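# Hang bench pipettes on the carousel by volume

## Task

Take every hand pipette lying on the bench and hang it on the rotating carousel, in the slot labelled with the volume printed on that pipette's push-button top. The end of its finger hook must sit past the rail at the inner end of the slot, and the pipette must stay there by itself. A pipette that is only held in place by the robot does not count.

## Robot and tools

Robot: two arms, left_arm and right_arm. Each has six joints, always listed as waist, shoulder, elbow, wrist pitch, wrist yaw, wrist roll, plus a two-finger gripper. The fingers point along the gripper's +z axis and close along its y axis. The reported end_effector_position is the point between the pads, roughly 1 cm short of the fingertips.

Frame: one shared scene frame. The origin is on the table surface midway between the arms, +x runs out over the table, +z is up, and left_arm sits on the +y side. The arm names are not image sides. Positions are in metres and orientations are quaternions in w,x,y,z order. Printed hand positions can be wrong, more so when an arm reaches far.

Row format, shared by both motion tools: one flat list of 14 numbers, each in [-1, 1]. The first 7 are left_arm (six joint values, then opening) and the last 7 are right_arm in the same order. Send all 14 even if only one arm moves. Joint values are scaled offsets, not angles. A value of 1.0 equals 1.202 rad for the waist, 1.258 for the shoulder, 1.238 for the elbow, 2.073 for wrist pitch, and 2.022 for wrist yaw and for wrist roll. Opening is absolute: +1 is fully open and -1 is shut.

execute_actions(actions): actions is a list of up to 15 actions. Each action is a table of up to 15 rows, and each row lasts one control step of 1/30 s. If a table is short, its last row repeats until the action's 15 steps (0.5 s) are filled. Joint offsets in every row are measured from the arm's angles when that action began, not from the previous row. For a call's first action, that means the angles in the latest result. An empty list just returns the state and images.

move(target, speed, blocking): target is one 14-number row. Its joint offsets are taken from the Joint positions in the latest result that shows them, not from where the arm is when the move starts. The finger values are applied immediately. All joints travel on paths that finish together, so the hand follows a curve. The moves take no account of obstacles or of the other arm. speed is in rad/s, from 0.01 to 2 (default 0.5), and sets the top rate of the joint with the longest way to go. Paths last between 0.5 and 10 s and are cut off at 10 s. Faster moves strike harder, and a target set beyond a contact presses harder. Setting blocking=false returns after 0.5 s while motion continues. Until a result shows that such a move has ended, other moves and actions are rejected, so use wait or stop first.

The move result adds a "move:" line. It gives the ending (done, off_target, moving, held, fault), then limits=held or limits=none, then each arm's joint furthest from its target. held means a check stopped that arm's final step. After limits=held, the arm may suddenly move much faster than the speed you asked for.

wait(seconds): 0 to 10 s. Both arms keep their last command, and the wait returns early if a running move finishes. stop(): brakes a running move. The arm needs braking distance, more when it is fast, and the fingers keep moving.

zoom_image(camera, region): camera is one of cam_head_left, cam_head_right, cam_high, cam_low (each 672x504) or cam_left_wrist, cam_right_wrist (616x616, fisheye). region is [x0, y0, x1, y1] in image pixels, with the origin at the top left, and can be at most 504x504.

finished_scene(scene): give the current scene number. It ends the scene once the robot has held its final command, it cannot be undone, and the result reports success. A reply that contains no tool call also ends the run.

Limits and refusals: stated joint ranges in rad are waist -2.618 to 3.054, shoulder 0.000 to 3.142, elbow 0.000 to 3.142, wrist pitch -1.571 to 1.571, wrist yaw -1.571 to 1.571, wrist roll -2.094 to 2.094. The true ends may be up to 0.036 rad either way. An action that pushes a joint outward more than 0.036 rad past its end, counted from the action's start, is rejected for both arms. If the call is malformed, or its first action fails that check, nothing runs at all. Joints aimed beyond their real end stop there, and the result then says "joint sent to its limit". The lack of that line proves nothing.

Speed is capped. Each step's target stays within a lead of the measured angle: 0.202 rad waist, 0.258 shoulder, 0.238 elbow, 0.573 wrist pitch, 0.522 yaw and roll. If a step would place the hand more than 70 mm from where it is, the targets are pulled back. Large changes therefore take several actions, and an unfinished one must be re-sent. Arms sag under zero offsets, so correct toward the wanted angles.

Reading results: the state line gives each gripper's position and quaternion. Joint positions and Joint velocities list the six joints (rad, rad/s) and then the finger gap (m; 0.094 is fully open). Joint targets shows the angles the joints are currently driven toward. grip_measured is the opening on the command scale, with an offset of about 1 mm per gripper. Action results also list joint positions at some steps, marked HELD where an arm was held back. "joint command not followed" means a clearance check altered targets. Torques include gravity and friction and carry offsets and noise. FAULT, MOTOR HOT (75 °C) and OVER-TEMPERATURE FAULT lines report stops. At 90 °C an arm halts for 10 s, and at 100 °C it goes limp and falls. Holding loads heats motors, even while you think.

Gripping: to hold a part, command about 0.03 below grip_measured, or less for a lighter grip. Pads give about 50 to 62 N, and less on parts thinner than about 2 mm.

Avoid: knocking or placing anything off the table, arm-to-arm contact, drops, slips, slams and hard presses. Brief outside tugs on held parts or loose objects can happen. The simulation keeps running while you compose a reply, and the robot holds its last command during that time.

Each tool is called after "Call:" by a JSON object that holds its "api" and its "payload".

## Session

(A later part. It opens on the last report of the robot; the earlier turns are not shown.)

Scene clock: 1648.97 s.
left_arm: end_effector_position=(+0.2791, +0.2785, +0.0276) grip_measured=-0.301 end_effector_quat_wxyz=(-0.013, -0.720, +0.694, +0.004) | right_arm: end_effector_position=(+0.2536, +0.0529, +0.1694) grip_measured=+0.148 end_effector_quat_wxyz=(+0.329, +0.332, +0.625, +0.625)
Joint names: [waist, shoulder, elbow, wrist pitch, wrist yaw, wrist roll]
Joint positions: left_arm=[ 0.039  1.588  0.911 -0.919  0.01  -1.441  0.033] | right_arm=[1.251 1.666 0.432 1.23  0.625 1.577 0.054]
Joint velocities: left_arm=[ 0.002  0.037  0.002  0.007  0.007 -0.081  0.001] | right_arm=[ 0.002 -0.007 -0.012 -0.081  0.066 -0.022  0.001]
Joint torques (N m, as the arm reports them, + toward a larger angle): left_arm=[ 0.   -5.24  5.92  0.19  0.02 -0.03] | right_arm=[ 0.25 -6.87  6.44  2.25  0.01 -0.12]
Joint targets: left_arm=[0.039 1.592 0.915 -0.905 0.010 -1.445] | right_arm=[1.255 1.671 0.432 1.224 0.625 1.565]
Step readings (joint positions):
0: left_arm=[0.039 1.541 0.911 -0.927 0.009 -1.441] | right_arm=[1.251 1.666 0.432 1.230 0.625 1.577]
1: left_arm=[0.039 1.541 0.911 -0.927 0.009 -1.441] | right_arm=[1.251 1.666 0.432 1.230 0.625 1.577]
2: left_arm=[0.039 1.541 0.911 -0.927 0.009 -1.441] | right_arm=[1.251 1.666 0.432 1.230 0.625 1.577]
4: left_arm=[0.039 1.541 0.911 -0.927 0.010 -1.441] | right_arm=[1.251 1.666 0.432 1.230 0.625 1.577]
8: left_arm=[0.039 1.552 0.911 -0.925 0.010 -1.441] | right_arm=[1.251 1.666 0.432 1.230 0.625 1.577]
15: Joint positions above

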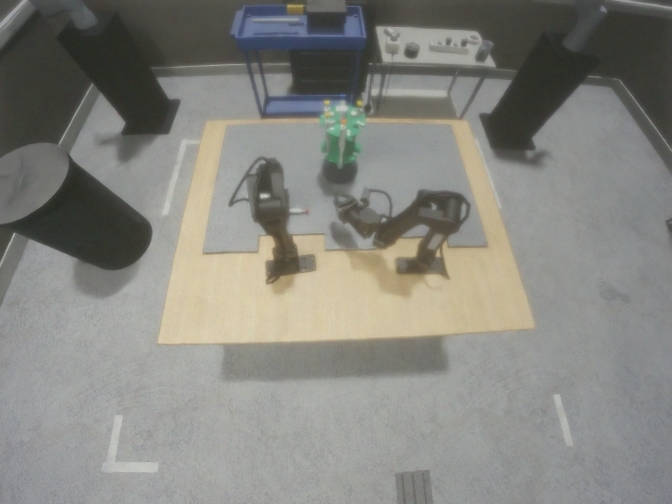

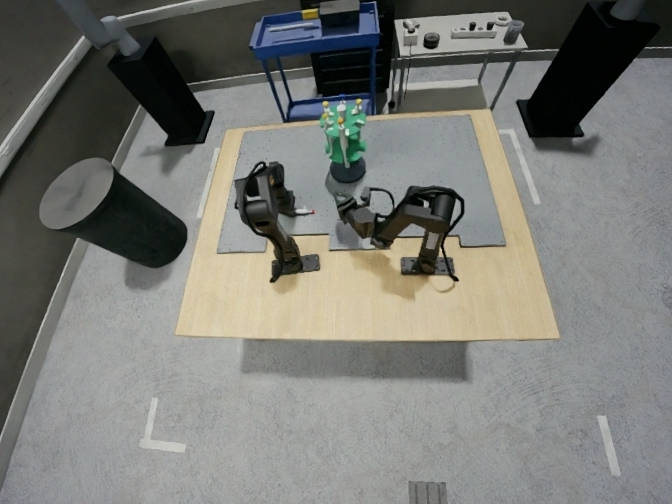

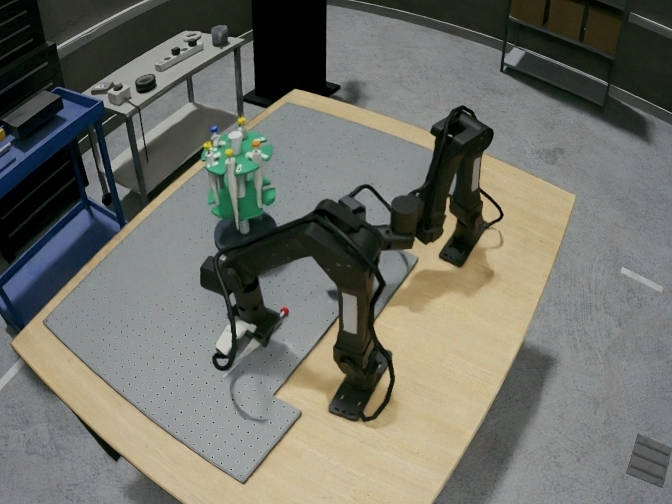

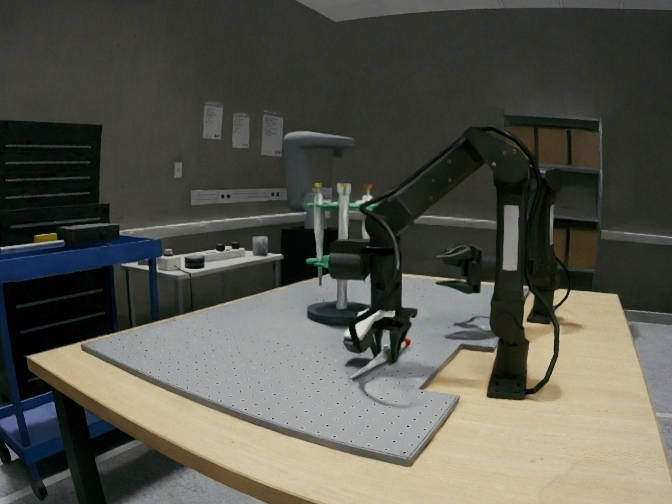

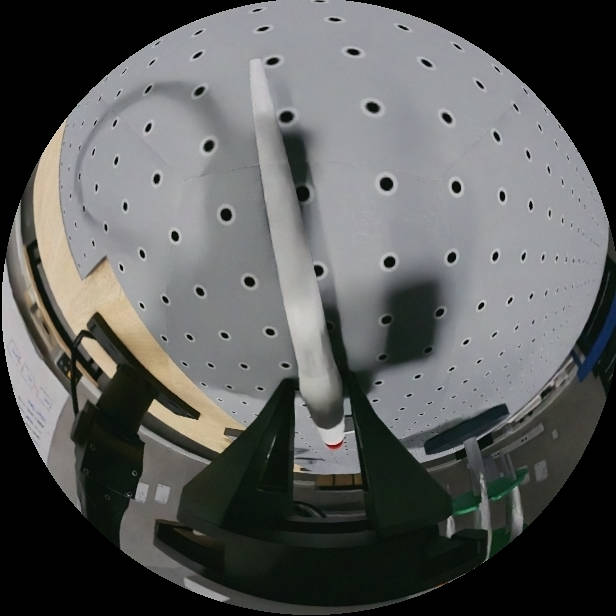

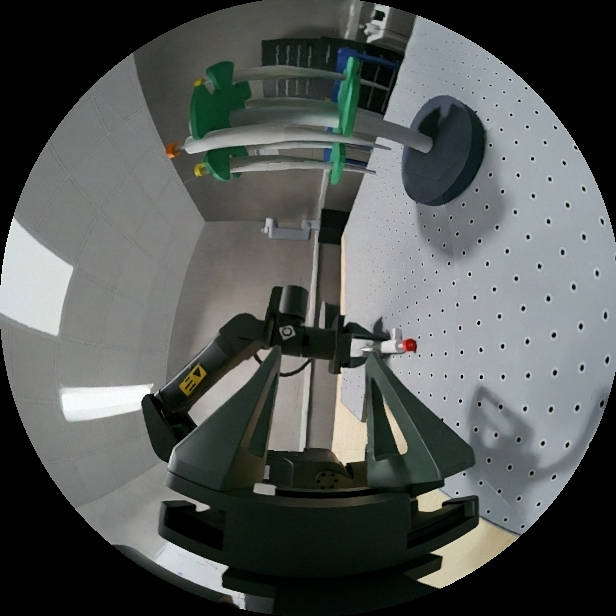

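Call:
{"api": "execute_actions", "payload": {"actions": [[[0,-0.003,0.003,0.003,0,-0.002,-0.35, 0.003,0.004,0,-0.003,0,-0.006,0.15],[0,-0.003,0.003,0.003,0,-0.002,-0.39, 0.003,0.004,0,-0.003,0,-0.006,0.15],[0,-0.003,0.003,0.003,0,-0.002,-0.43, 0.003,0.004,0,-0.003,0,-0.006,0.15],[0,-0.003,0.003,0.003,0,-0.002,-0.46, 0.003,0.004,0,-0.003,0,-0.006,0.15],[0,-0.003,0.003,0.003,0,-0.002,-0.49, 0.003,0.004,0,-0.003,0,-0.006,0.15],[0,-0.003,0.003,0.003,0,-0.002,-0.51, 0.003,0.004,0,-0.003,0,-0.006,0.15],[0,-0.003,0.003,0.003,0,-0.002,-0.53, 0.003,0.004,0,-0.003,0,-0.006,0.15],[0,-0.003,0.003,0.003,0,-0.002,-0.545, 0.003,0.004,0,-0.003,0,-0.006,0.15],[0,-0.003,0.003,0.003,0,-0.002,-0.56, 0.003,0.004,0,-0.003,0,-0.006,0.15],[0,-0.003,0.003,0.003,0,-0.002,-0.575, 0.003,0.004,0,-0.003,0,-0.006,0.15],[0,-0.003,0.003,0.003,0,-0.002,-0.59, 0.003,0.004,0,-0.003,0,-0.006,0.15],[0,-0.003,0.003,0.003,0,-0.002,-0.605, 0.003,0.004,0,-0.003,0,-0.006,0.15],[0,-0.003,0.003,0.003,0,-0.002,-0.615, 0.003,0.004,0,-0.003,0,-0.006,0.15]]]}}

Scene clock: 1658.93 s.
left_arm: end_effector_position=(+0.2796, +0.2786, +0.0275) grip_measured=-0.577 end_effector_quat_wxyz=(-0.012, -0.720, +0.694, +0.003) | right_arm: end_effector_position=(+0.2536, +0.0529, +0.1694) grip_measured=+0.148 end_effector_quat_wxyz=(+0.329, +0.332, +0.625, +0.625)
Joint names: [waist, shoulder, elbow, wrist pitch, wrist yaw, wrist roll]
Joint positions: left_arm=[ 0.039  1.588  0.911 -0.917  0.01  -1.441  0.02 ] | right_arm=[1.251 1.666 0.432 1.23  0.625 1.577 0.054]
Joint velocities: left_arm=[-0.002 -0.012 -0.002 -0.022 -0.007  0.022 -0.   ] | right_arm=[-0.002  0.012  0.017 -0.022  0.007  0.007 -0.001]
Joint torques (N m, as the arm reports them, + toward a larger angle): left_arm=[ 0.01 -5.65  5.92  0.1   0.02 -0.04] | right_arm=[ 0.25 -6.88  6.41  2.26  0.01 -0.12]
Joint targets: left_arm=[0.039 1.584 0.915 -0.913 0.010 -1.445] | right_arm=[1.255 1.671 0.432 1.224 0.625 1.565]
Step readings (joint positions):
0: left_arm=[0.039 1.588 0.911 -0.917 0.010 -1.441] | right_arm=[1.251 1.666 0.432 1.230 0.625 1.577]
1: left_arm=[0.039 1.588 0.911 -0.917 0.010 -1.441] | right_arm=[1.251 1.666 0.432 1.230 0.625 1.577]
2: left_arm=[0.039 1.588 0.911 -0.917 0.010 -1.441] | right_arm=[1.251 1.666 0.432 1.230 0.625 1.577]
4: left_arm=[0.039 1.588 0.911 -0.917 0.010 -1.441] | right_arm=[1.251 1.666 0.432 1.230 0.625 1.577]
8: left_arm=[0.039 1.588 0.911 -0.917 0.010 -1.441] | right_arm=[1.251 1.666 0.432 1.230 0.625 1.577]
15: Joint positions above

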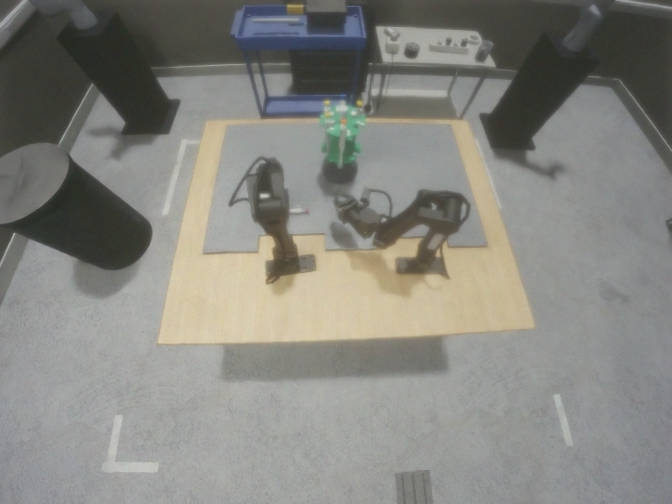

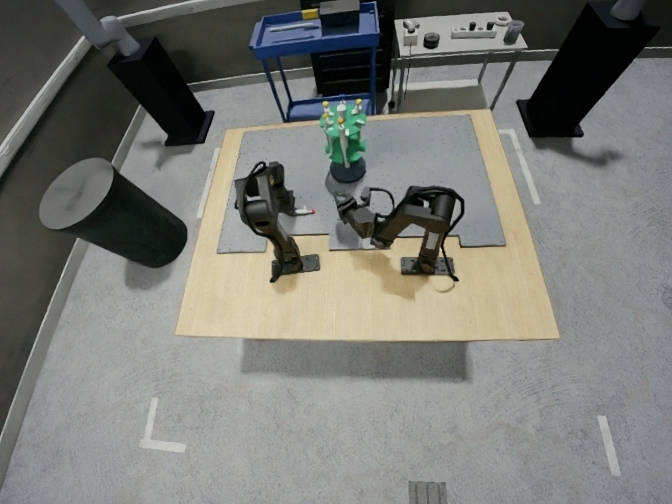

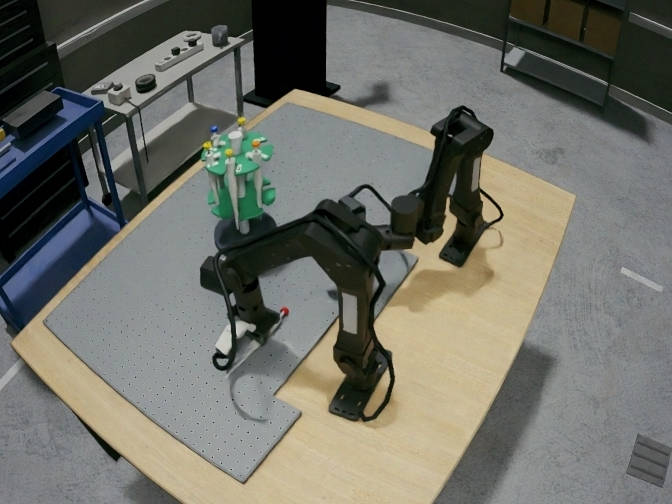

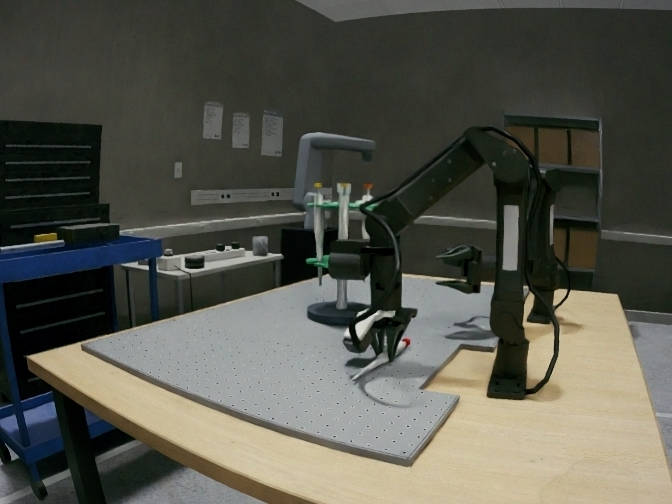

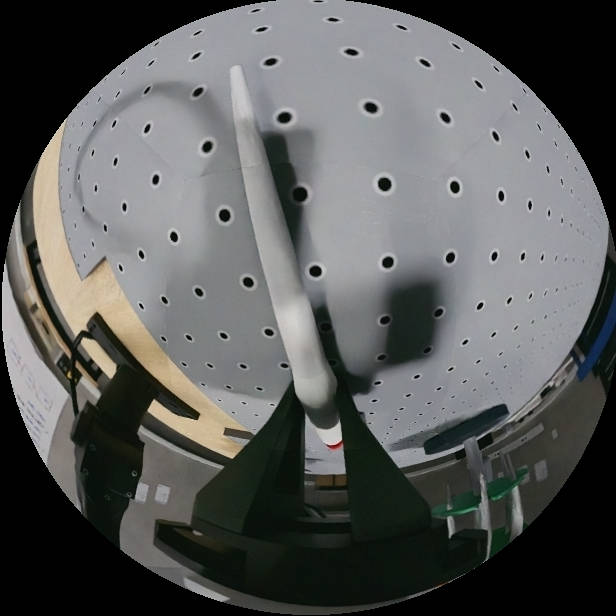

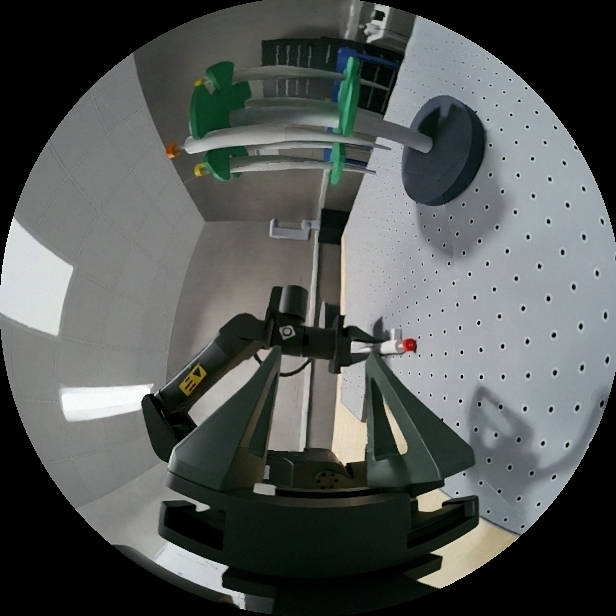

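Call:
{"api": "execute_actions", "payload": {"actions": [[[0,-0.008,0.03,-0.004,0,-0.002,-0.615, 0.003,0.004,0,-0.003,0,-0.006,0.15],[0,-0.008,0.045,-0.01,0,-0.002,-0.615, 0.003,0.004,0,-0.003,0,-0.006,0.15],[0,-0.008,0.062,-0.02,0,-0.003,-0.615, 0.003,0.004,0,-0.003,0,-0.006,0.15],[-0.005,-0.008,0.082,-0.03,0,-0.01,-0.615, 0.003,0.004,0,-0.003,0,-0.006,0.15],[-0.015,-0.008,0.103,-0.042,0,-0.02,-0.615, 0.003,0.004,0,-0.003,0,-0.006,0.15],[-0.03,-0.008,0.126,-0.055,0,-0.032,-0.615, 0.003,0.004,0,-0.003,0,-0.006,0.15],[-0.048,-0.008,0.149,-0.068,0,-0.045,-0.615, 0.003,0.004,0,-0.003,0,-0.006,0.15],[-0.068,-0.008,0.171,-0.081,0,-0.059,-0.615, 0.003,0.004,0,-0.003,0,-0.006,0.15],[-0.09,-0.008,0.192,-0.092,0,-0.072,-0.615, 0.003,0.004,0,-0.003,0,-0.006,0.15],[-0.11,-0.008,0.212,-0.104,0,-0.084,-0.615, 0.003,0.004,0,-0.003,0,-0.006,0.15],[-0.128,-0.008,0.228,-0.113,0,-0.095,-0.615, 0.003,0.004,0,-0.003,0,-0.006,0.15],[-0.144,-0.008,0.242,-0.121,0,-0.102,-0.615, 0.003,0.004,0,-0.003,0,-0.006,0.15],[-0.156,-0.008,0.251,-0.126,0,-0.107,-0.615, 0.003,0.004,0,-0.003,0,-0.006,0.15],[-0.163,-0.008,0.256,-0.129,0,-0.109,-0.615, 0.003,0.004,0,-0.003,0,-0.006,0.15],[-0.166,-0.008,0.258,-0.13,0,-0.109,-0.615, 0.003,0.004,0,-0.003,0,-0.006,0.15]]]}}

Scene clock: 1700.03 s.
left_arm: end_effector_position=(+0.3258, +0.2322, +0.0949) grip_measured=-0.577 end_effector_quat_wxyz=(+0.018, -0.713, +0.700, -0.029) | right_arm: end_effector_position=(+0.2536, +0.0529, +0.1694) grip_measured=+0.148 end_effector_quat_wxyz=(+0.329, +0.332, +0.625, +0.625)
Joint names: [waist, shoulder, elbow, wrist pitch, wrist yaw, wrist roll]
Joint positions: left_arm=[-0.144  1.588  1.19  -1.105  0.013 -1.605  0.02 ] | right_arm=[1.251 1.666 0.432 1.23  0.625 1.577 0.054]
Joint velocities: left_arm=[-0.364 -0.012  0.227 -0.315  0.037 -0.388 -0.001] | right_arm=[-0.002 -0.012 -0.002 -0.051 -0.007 -0.022 -0.   ]
Joint torques (N m, as the arm reports them, + toward a larger angle): left_arm=[ 0.46 -6.69  8.15 -0.09 -0.11 -0.02] | right_arm=[ 0.29 -6.91  6.46  2.25  0.01 -0.13]
Joint targets: left_arm=[-0.161 1.578 1.231 -1.186 0.010 -1.661] | right_arm=[1.255 1.671 0.432 1.224 0.625 1.565]
Step readings (joint positions):
0: left_arm=[0.039 1.588 0.911 -0.917 0.010 -1.441] | right_arm=[1.251 1.666 0.432 1.230 0.625 1.577]
1: left_arm=[0.039 1.588 0.911 -0.917 0.010 -1.441] | right_arm=[1.251 1.666 0.432 1.230 0.625 1.577]
2: left_arm=[0.039 1.588 0.913 -0.919 0.010 -1.441] | right_arm=[1.251 1.666 0.432 1.230 0.625 1.577]
4: left_arm=[0.039 1.588 0.932 -0.937 0.010 -1.443] | right_arm=[1.251 1.666 0.432 1.230 0.625 1.577]
8: left_arm=[0.009 1.588 1.032 -0.999 0.008 -1.486] | right_arm=[1.251 1.666 0.432 1.230 0.625 1.577]
15: Joint positions above

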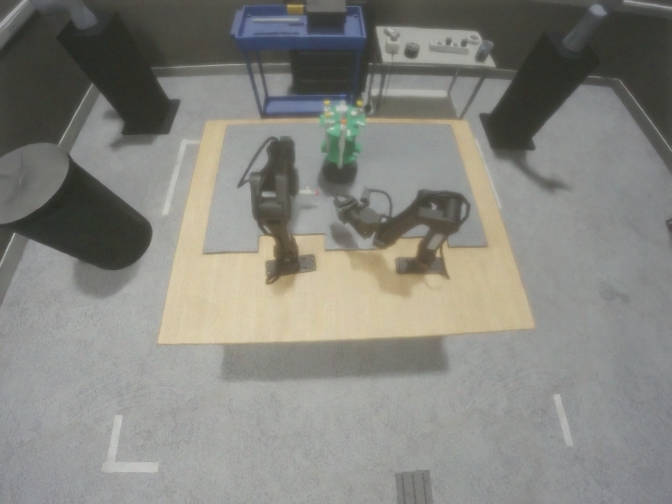

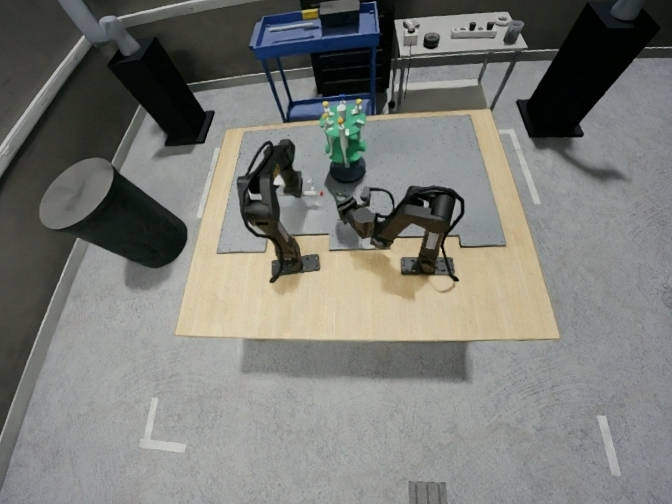

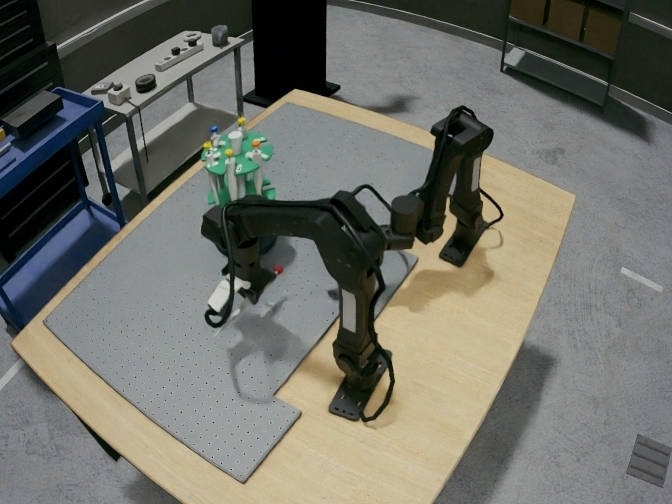

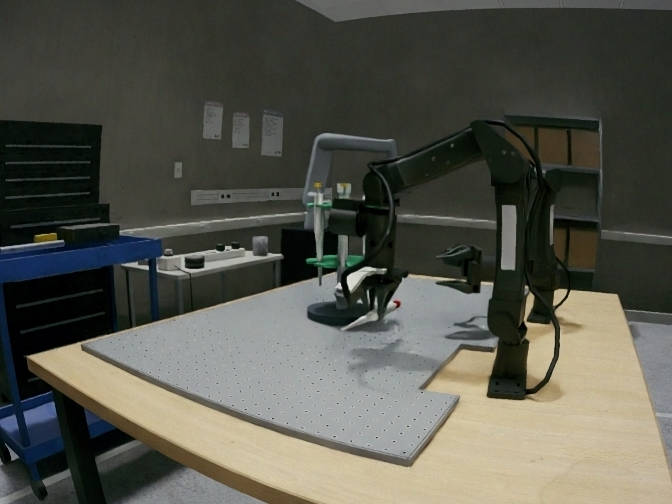

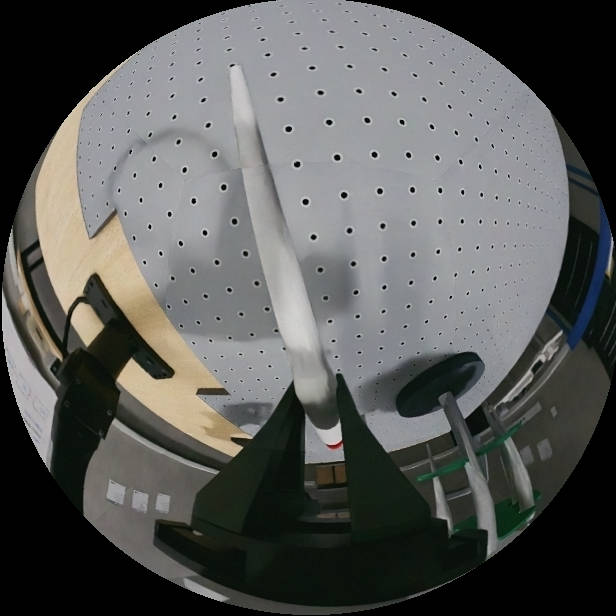

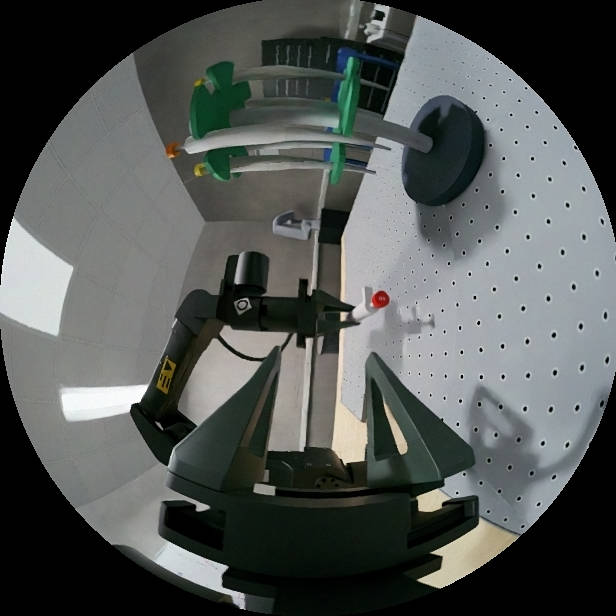

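Call:
{"api": "execute_actions", "payload": {"actions": [[[-0.022,-0.008,0.04,-0.05,-0.004,-0.04,-0.615, 0.003,0.004,0,-0.003,0,-0.006,0.15],[-0.034,-0.008,0.052,-0.064,-0.004,-0.054,-0.615, 0.003,0.004,0,-0.003,0,-0.006,0.15],[-0.052,-0.008,0.068,-0.079,-0.004,-0.07,-0.615, 0.003,0.004,0,-0.003,0,-0.006,0.15],[-0.072,-0.008,0.086,-0.096,-0.004,-0.088,-0.615, 0.003,0.004,0,-0.003,0,-0.006,0.15],[-0.095,-0.008,0.107,-0.112,-0.004,-0.105,-0.615, 0.003,0.004,0,-0.003,0,-0.006,0.15],[-0.121,-0.008,0.13,-0.128,-0.004,-0.121,-0.615, 0.003,0.004,0,-0.003,0,-0.006,0.15],[-0.146,-0.008,0.154,-0.141,-0.004,-0.136,-0.615, 0.003,0.004,0,-0.003,0,-0.006,0.15],[-0.171,-0.008,0.177,-0.154,-0.004,-0.149,-0.615, 0.003,0.004,0,-0.003,0,-0.006,0.15],[-0.194,-0.008,0.198,-0.164,-0.004,-0.159,-0.615, 0.003,0.004,0,-0.003,0,-0.006,0.15],[-0.217,-0.008,0.219,-0.171,-0.004,-0.167,-0.615, 0.003,0.004,0,-0.003,0,-0.006,0.15],[-0.235,-0.008,0.235,-0.175,-0.004,-0.171,-0.615, 0.003,0.004,0,-0.003,0,-0.006,0.15],[-0.25,-0.008,0.249,-0.1775,-0.004,-0.174,-0.615, 0.003,0.004,0,-0.003,0,-0.006,0.15],[-0.26,-0.008,0.258,-0.1775,-0.004,-0.174,-0.615, 0.003,0.004,0,-0.003,0,-0.006,0.15],[-0.265,-0.008,0.263,-0.1775,-0.004,-0.174,-0.615, 0.003,0.004,0,-0.003,0,-0.006,0.15],[-0.268,-0.008,0.265,-0.1775,-0.004,-0.174,-0.615, 0.003,0.004,0,-0.003,0,-0.006,0.15]]]}}

Scene clock: 1719.20 s.
left_arm: end_effector_position=(+0.3058, +0.1455, +0.1662) grip_measured=-0.577 end_effector_quat_wxyz=(+0.003, -0.712, +0.701, -0.023) | right_arm: end_effector_position=(+0.2536, +0.0529, +0.1694) grip_measured=+0.148 end_effector_quat_wxyz=(+0.329, +0.332, +0.625, +0.625)
Joint names: [waist, shoulder, elbow, wrist pitch, wrist yaw, wrist roll]
Joint positions: left_arm=[-0.454  1.588  1.475 -1.413  0.014 -1.913  0.02 ] | right_arm=[1.251 1.666 0.432 1.23  0.625 1.577 0.054]
Joint velocities: left_arm=[-0.247 -0.007  0.242 -0.227 -0.022 -0.286 -0.   ] | right_arm=[ 0.002  0.002  0.022 -0.037 -0.022  0.051 -0.002]
Joint torques (N m, as the arm reports them, + toward a larger angle): left_arm=[ 0.4  -6.61  8.31 -0.08 -0.09 -0.03] | right_arm=[ 0.22 -6.9   6.48  2.24  0.01 -0.12]
Joint targets: left_arm=[-0.466 1.578 1.518 -1.473 0.005 -1.957] | right_arm=[1.255 1.671 0.432 1.224 0.625 1.565]
Step readings (joint positions):
0: left_arm=[-0.158 1.588 1.197 -1.170 0.017 -1.655] | right_arm=[1.251 1.666 0.432 1.230 0.625 1.577]
1: left_arm=[-0.158 1.588 1.197 -1.172 0.017 -1.658] | right_arm=[1.251 1.666 0.432 1.230 0.625 1.577]
2: left_arm=[-0.160 1.588 1.199 -1.179 0.016 -1.666] | right_arm=[1.251 1.666 0.432 1.230 0.625 1.577]
4: left_arm=[-0.179 1.588 1.218 -1.212 0.012 -1.697] | right_arm=[1.251 1.666 0.432 1.230 0.625 1.577]
8: left_arm=[-0.284 1.588 1.316 -1.306 0.010 -1.792] | right_arm=[1.251 1.666 0.432 1.230 0.625 1.577]
15: Joint positions above

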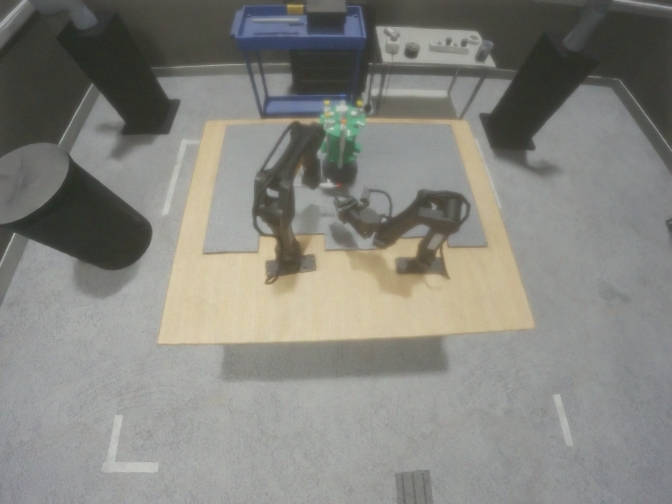

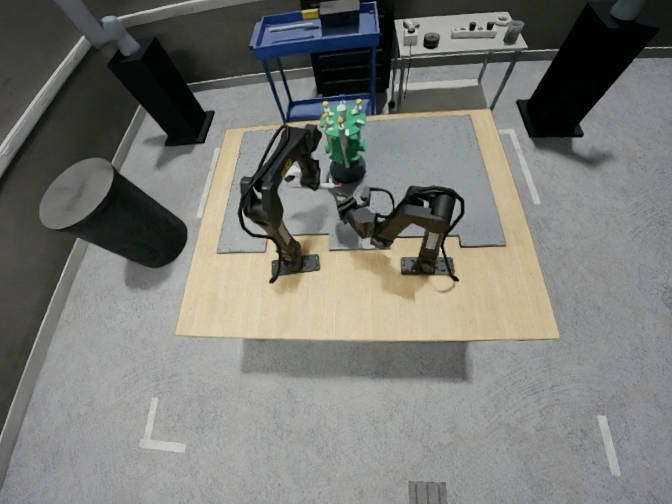

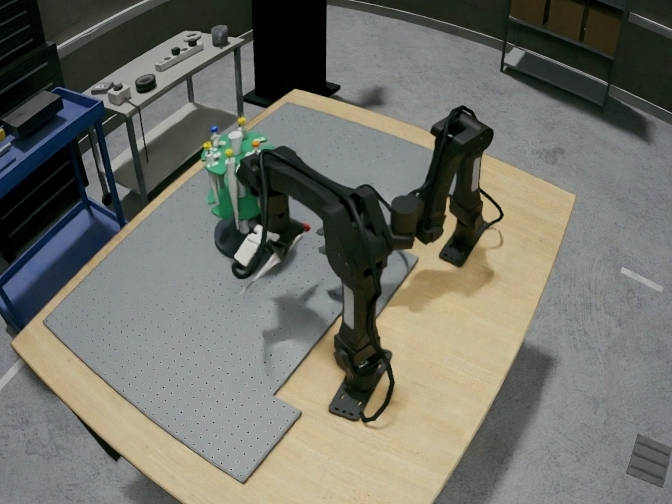

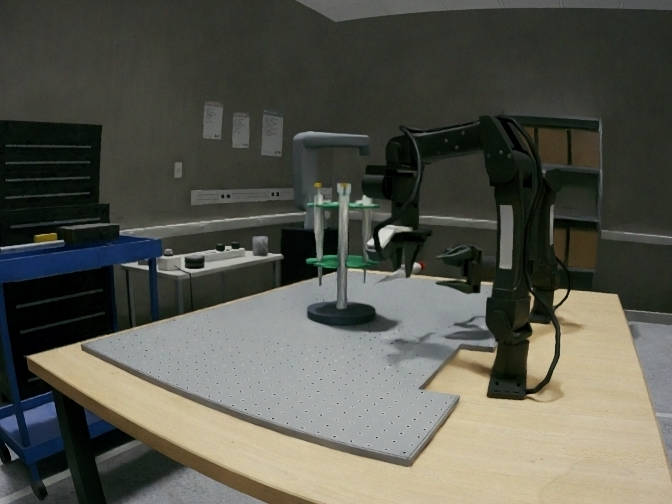

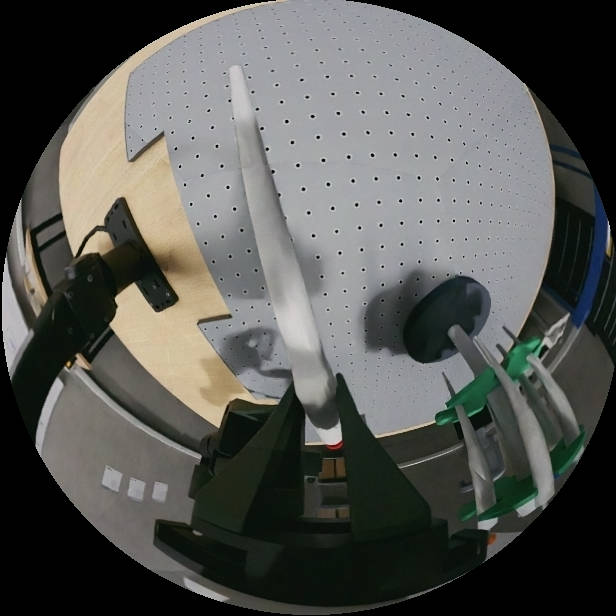

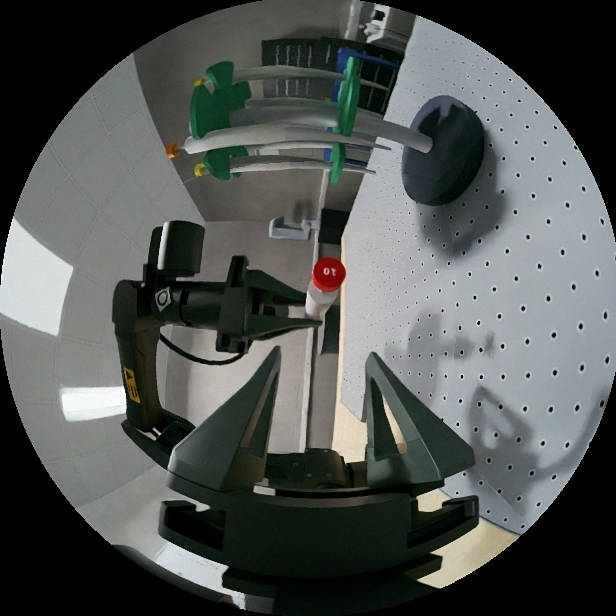

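Call:
{"api": "execute_actions", "payload": {"actions": []}}

Call:
{"api": "zoom_image", "payload": {"camera": "cam_right_wrist", "region": [230, 230, 410, 410]}}

Call:
{"api": "zoom_image", "payload": {"camera": "cam_low", "region": [360, 210, 500, 310]}}

Scene clock: 1723.23 s.
left_arm: end_effector_position=(+0.2966, +0.1459, +0.1679) grip_measured=-0.577 end_effector_quat_wxyz=(+0.004, +0.723, -0.691, +0.007) | right_arm: end_effector_position=(+0.2536, +0.0529, +0.1694) grip_measured=+0.148 end_effector_quat_wxyz=(+0.329, +0.332, +0.625, +0.625)
Joint names: [waist, shoulder, elbow, wrist pitch, wrist yaw, wrist roll]
Joint positions: left_arm=[-0.463  1.588  1.482 -1.455  0.014 -1.951  0.02 ] | right_arm=[1.251 1.666 0.432 1.23  0.625 1.577 0.054]
Joint velocities: left_arm=[-0.022  0.007  0.002 -0.022  0.022  0.007 -0.   ] | right_arm=[-0.002 -0.017  0.007 -0.007  0.022  0.022 -0.   ]
Joint torques (N m, as the arm reports them, + toward a larger angle): left_arm=[-0.32 -6.59  8.76 -0.05 -0.08 -0.06] | right_arm=[ 0.21 -6.89  6.42  2.25 -0.01 -0.09]
Joint targets: left_arm=[-0.467 1.578 1.518 -1.473 0.005 -1.957] | right_arm=[1.255 1.671 0.432 1.224 0.625 1.565]

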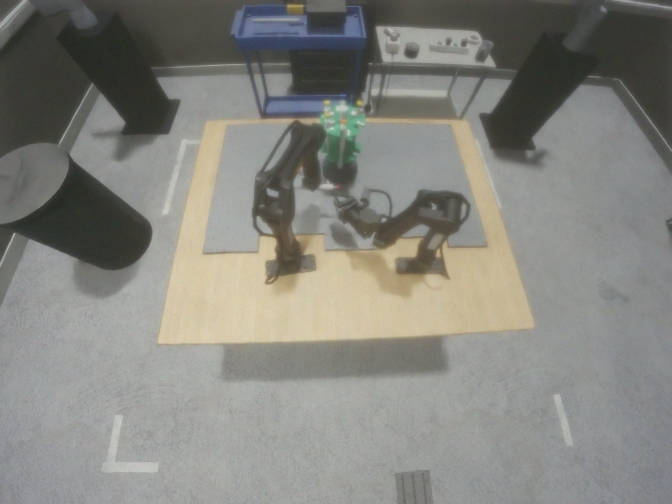

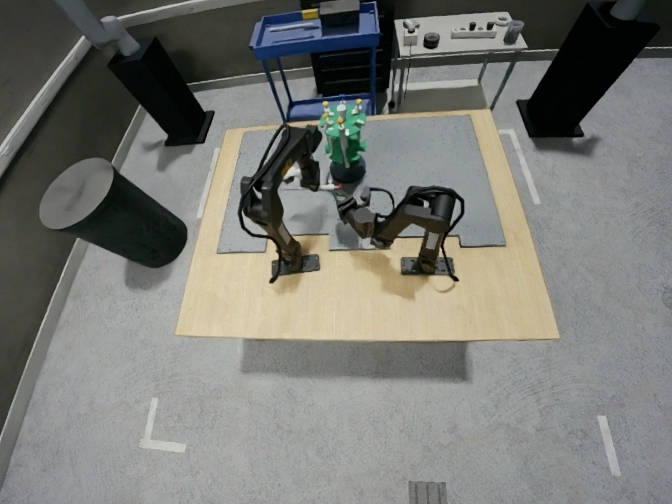

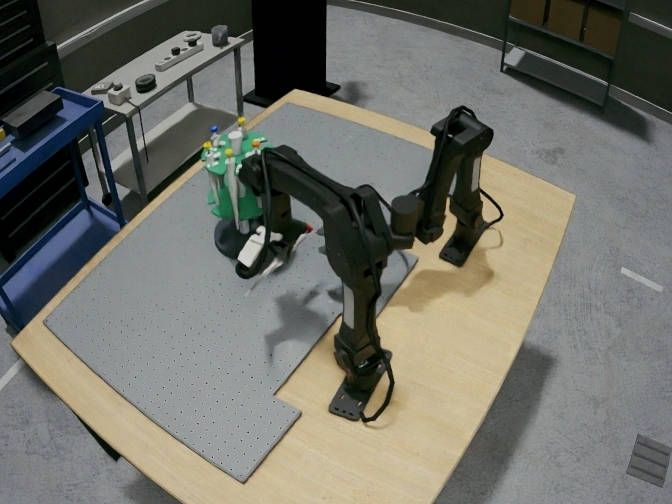

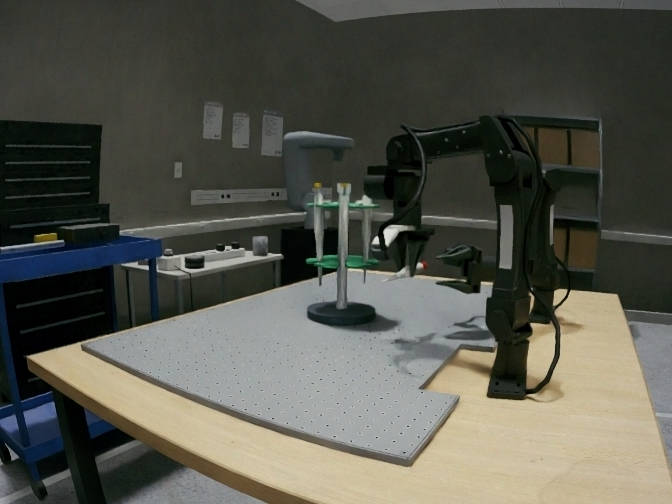

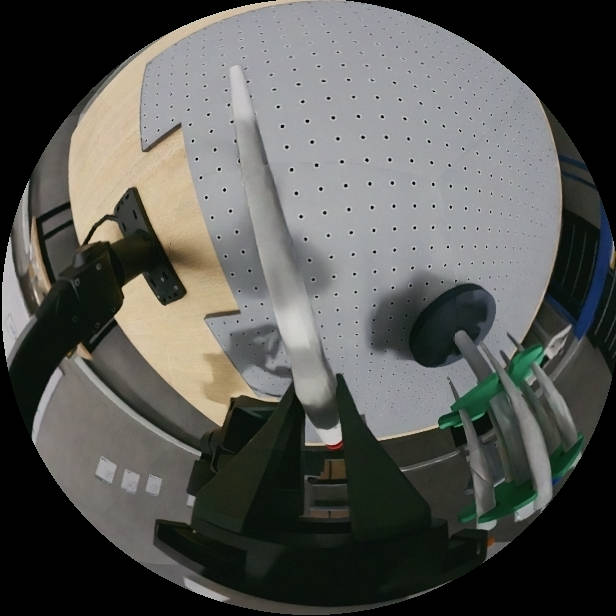

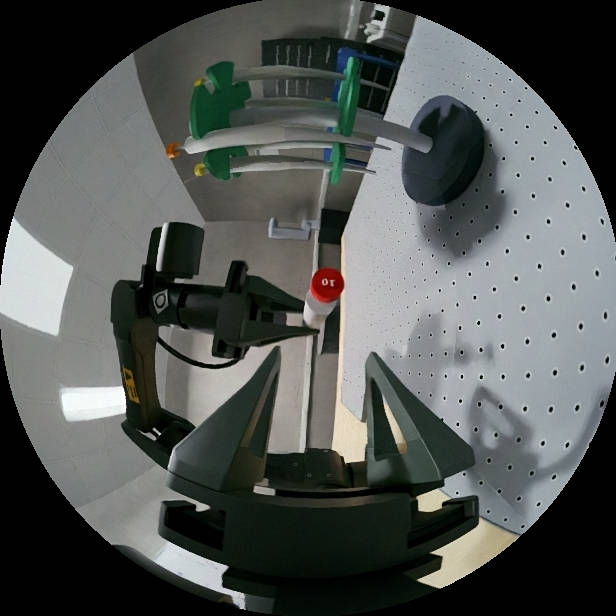

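Region (230, 230, 410, 410) of cam_right_wrist's 616x616 image, scaled by 2.800, with more detail than that image has.

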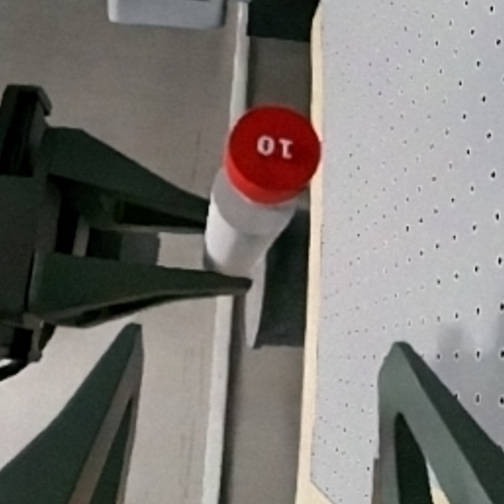

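Region (360, 210, 500, 310) of cam_low's 672x504 image, scaled by 3.600, with more detail than that image has; it fills the top 360 rows of this view, and the rest is white.

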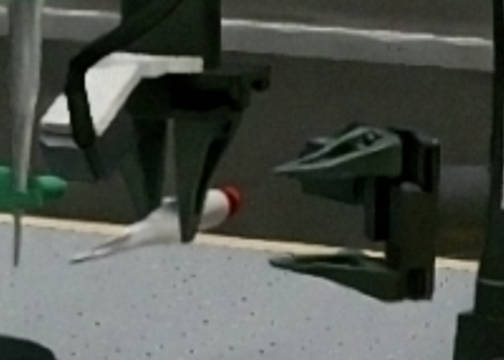

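Call:
{"api": "zoom_image", "payload": {"camera": "cam_right_wrist", "region": [280, 260, 370, 360]}}

Region (280, 260, 370, 360) of cam_right_wrist's 616x616 image, scaled by 5.040, with more detail than that image has; it fills the left 454 columns of this view, and the rest is white.

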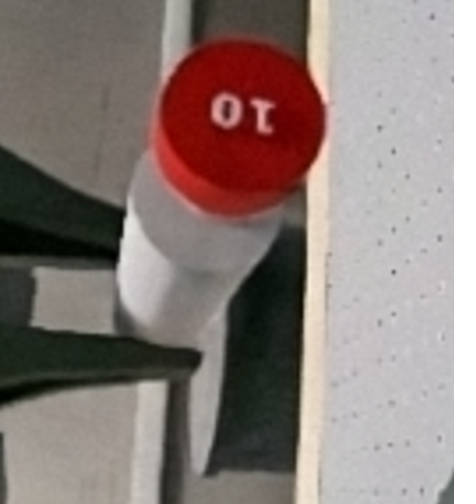

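Call:
{"api": "execute_actions", "payload": {"actions": [[[-0.003,-0.008,0.029,-0.006,-0.004,-0.003,-0.615, -0.002,0.006,0.025,-0.008,-0.006,-0.006,0.15],[-0.003,-0.008,0.029,-0.006,-0.004,-0.003,-0.615, -0.007,0.011,0.038,-0.011,-0.012,-0.006,0.15],[-0.003,-0.008,0.029,-0.006,-0.004,-0.003,-0.615, -0.013,0.017,0.048,-0.014,-0.018,-0.006,0.15],[-0.003,-0.008,0.029,-0.006,-0.004,-0.003,-0.615, -0.02,0.024,0.058,-0.017,-0.024,-0.006,0.15],[-0.003,-0.008,0.029,-0.006,-0.004,-0.003,-0.615, -0.028,0.032,0.069,-0.019,-0.03,-0.006,0.15],[-0.003,-0.008,0.029,-0.006,-0.004,-0.003,-0.615, -0.037,0.04,0.081,-0.021,-0.036,-0.006,0.15],[-0.003,-0.008,0.029,-0.006,-0.004,-0.003,-0.615, -0.046,0.049,0.093,-0.023,-0.041,-0.006,0.15],[-0.003,-0.008,0.029,-0.006,-0.004,-0.003,-0.615, -0.055,0.058,0.105,-0.025,-0.046,-0.006,0.15],[-0.003,-0.008,0.029,-0.006,-0.004,-0.003,-0.615, -0.063,0.066,0.116,-0.026,-0.05,-0.006,0.15],[-0.003,-0.008,0.029,-0.006,-0.004,-0.003,-0.615, -0.071,0.073,0.127,-0.027,-0.052,-0.006,0.15],[-0.003,-0.008,0.029,-0.006,-0.004,-0.003,-0.615, -0.077,0.079,0.135,-0.0275,-0.054,-0.006,0.15],[-0.003,-0.008,0.029,-0.006,-0.004,-0.003,-0.615, -0.082,0.084,0.142,-0.0275,-0.054,-0.006,0.15],[-0.003,-0.008,0.029,-0.006,-0.004,-0.003,-0.615, -0.085,0.088,0.147,-0.0275,-0.054,-0.006,0.15],[-0.003,-0.008,0.029,-0.006,-0.004,-0.003,-0.615, -0.087,0.09,0.15,-0.0275,-0.054,-0.006,0.15],[-0.003,-0.008,0.029,-0.006,-0.004,-0.003,-0.615, -0.0875,0.0905,0.151,-0.0275,-0.054,-0.006,0.15]]]}}

Scene clock: 1842.80 s.
left_arm: end_effector_position=(+0.2966, +0.1459, +0.1679) grip_measured=-0.577 end_effector_quat_wxyz=(+0.004, +0.723, -0.691, +0.007) | right_arm: end_effector_position=(+0.2927, +0.0763, +0.1805) grip_measured=+0.148 end_effector_quat_wxyz=(+0.331, +0.336, +0.615, +0.632)
Joint names: [waist, shoulder, elbow, wrist pitch, wrist yaw, wrist roll]
Joint positions: left_arm=[-0.463  1.588  1.482 -1.455  0.014 -1.951  0.02 ] | right_arm=[1.156 1.76  0.589 1.194 0.539 1.577 0.054]
Joint velocities: left_arm=[-0.007 -0.017 -0.002 -0.066  0.007 -0.007  0.001] | right_arm=[-0.095  0.1    0.12   0.022 -0.095  0.037  0.001]
Joint torques (N m, as the arm reports them, + toward a larger angle): left_arm=[-0.3  -6.59  8.79  0.   -0.07 -0.05] | right_arm=[-0.37 -7.54  8.85  2.19 -0.16 -0.12]
Joint targets: left_arm=[-0.466 1.578 1.518 -1.467 0.006 -1.957] | right_arm=[1.146 1.779 0.619 1.173 0.516 1.565]
Step readings (joint positions):
0: left_arm=[-0.463 1.588 1.482 -1.455 0.014 -1.951] | right_arm=[1.251 1.666 0.432 1.230 0.625 1.577]
1: left_arm=[-0.463 1.588 1.482 -1.455 0.014 -1.951] | right_arm=[1.251 1.666 0.432 1.230 0.625 1.577]
2: left_arm=[-0.463 1.588 1.482 -1.455 0.014 -1.951] | right_arm=[1.251 1.666 0.434 1.228 0.624 1.577]
4: left_arm=[-0.463 1.588 1.482 -1.455 0.014 -1.951] | right_arm=[1.248 1.667 0.450 1.220 0.614 1.577]
8: left_arm=[-0.463 1.588 1.482 -1.455 0.014 -1.951] | right_arm=[1.215 1.700 0.512 1.212 0.580 1.577]
15: Joint positions above

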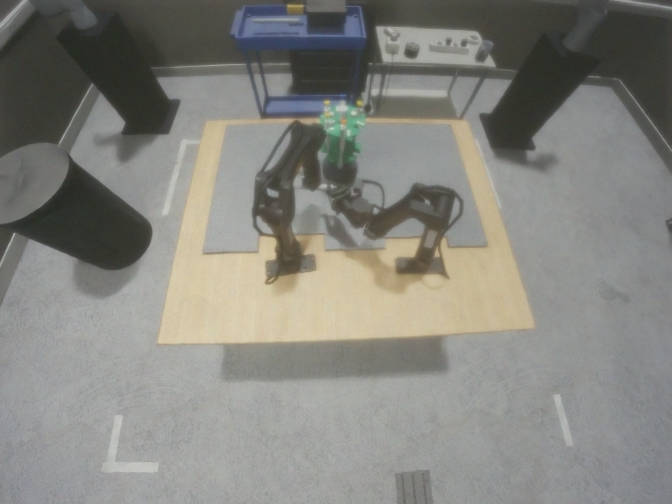

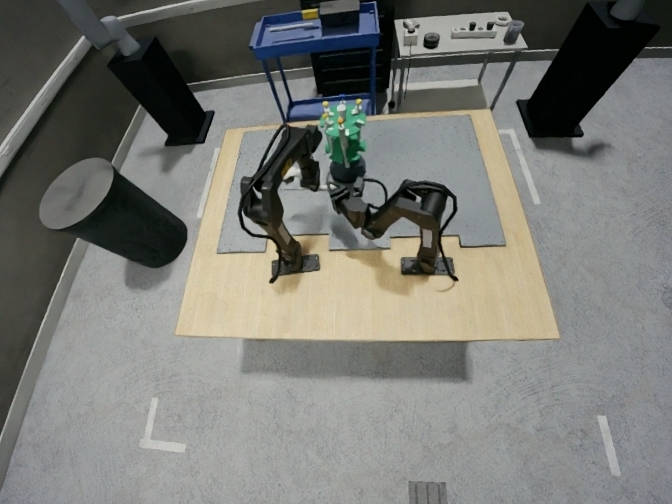

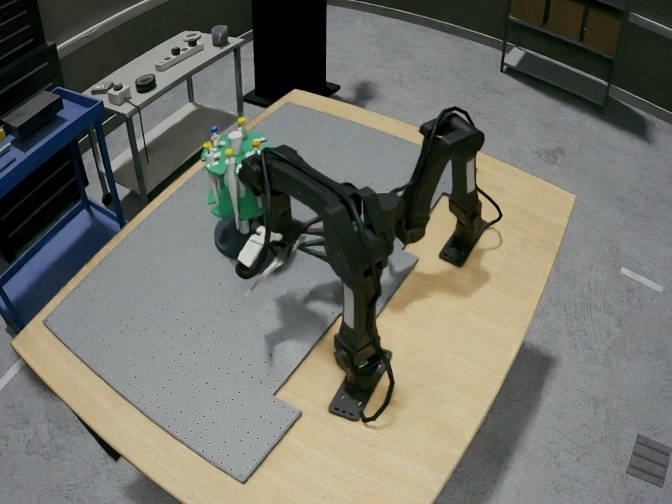

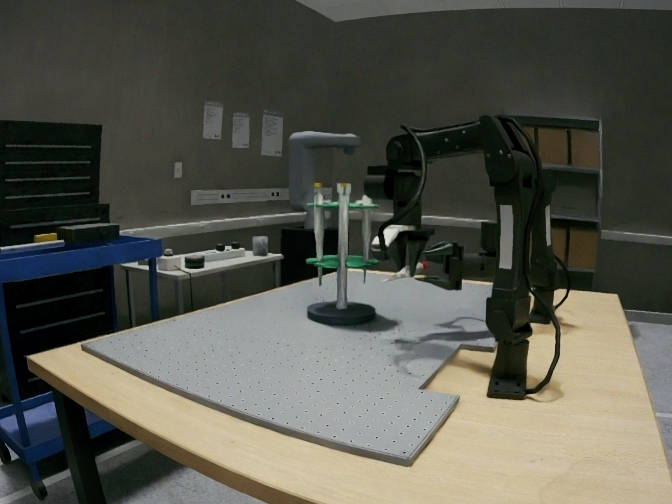

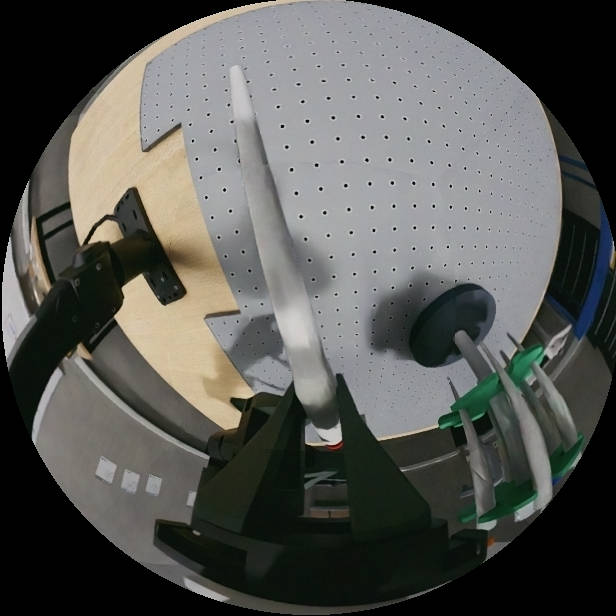

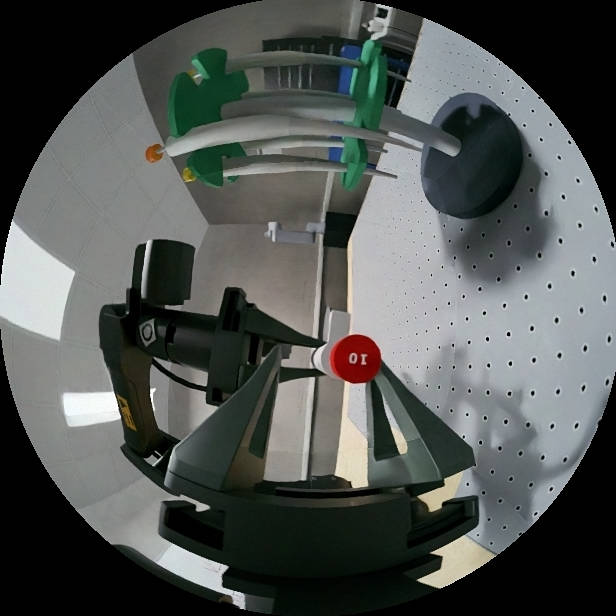

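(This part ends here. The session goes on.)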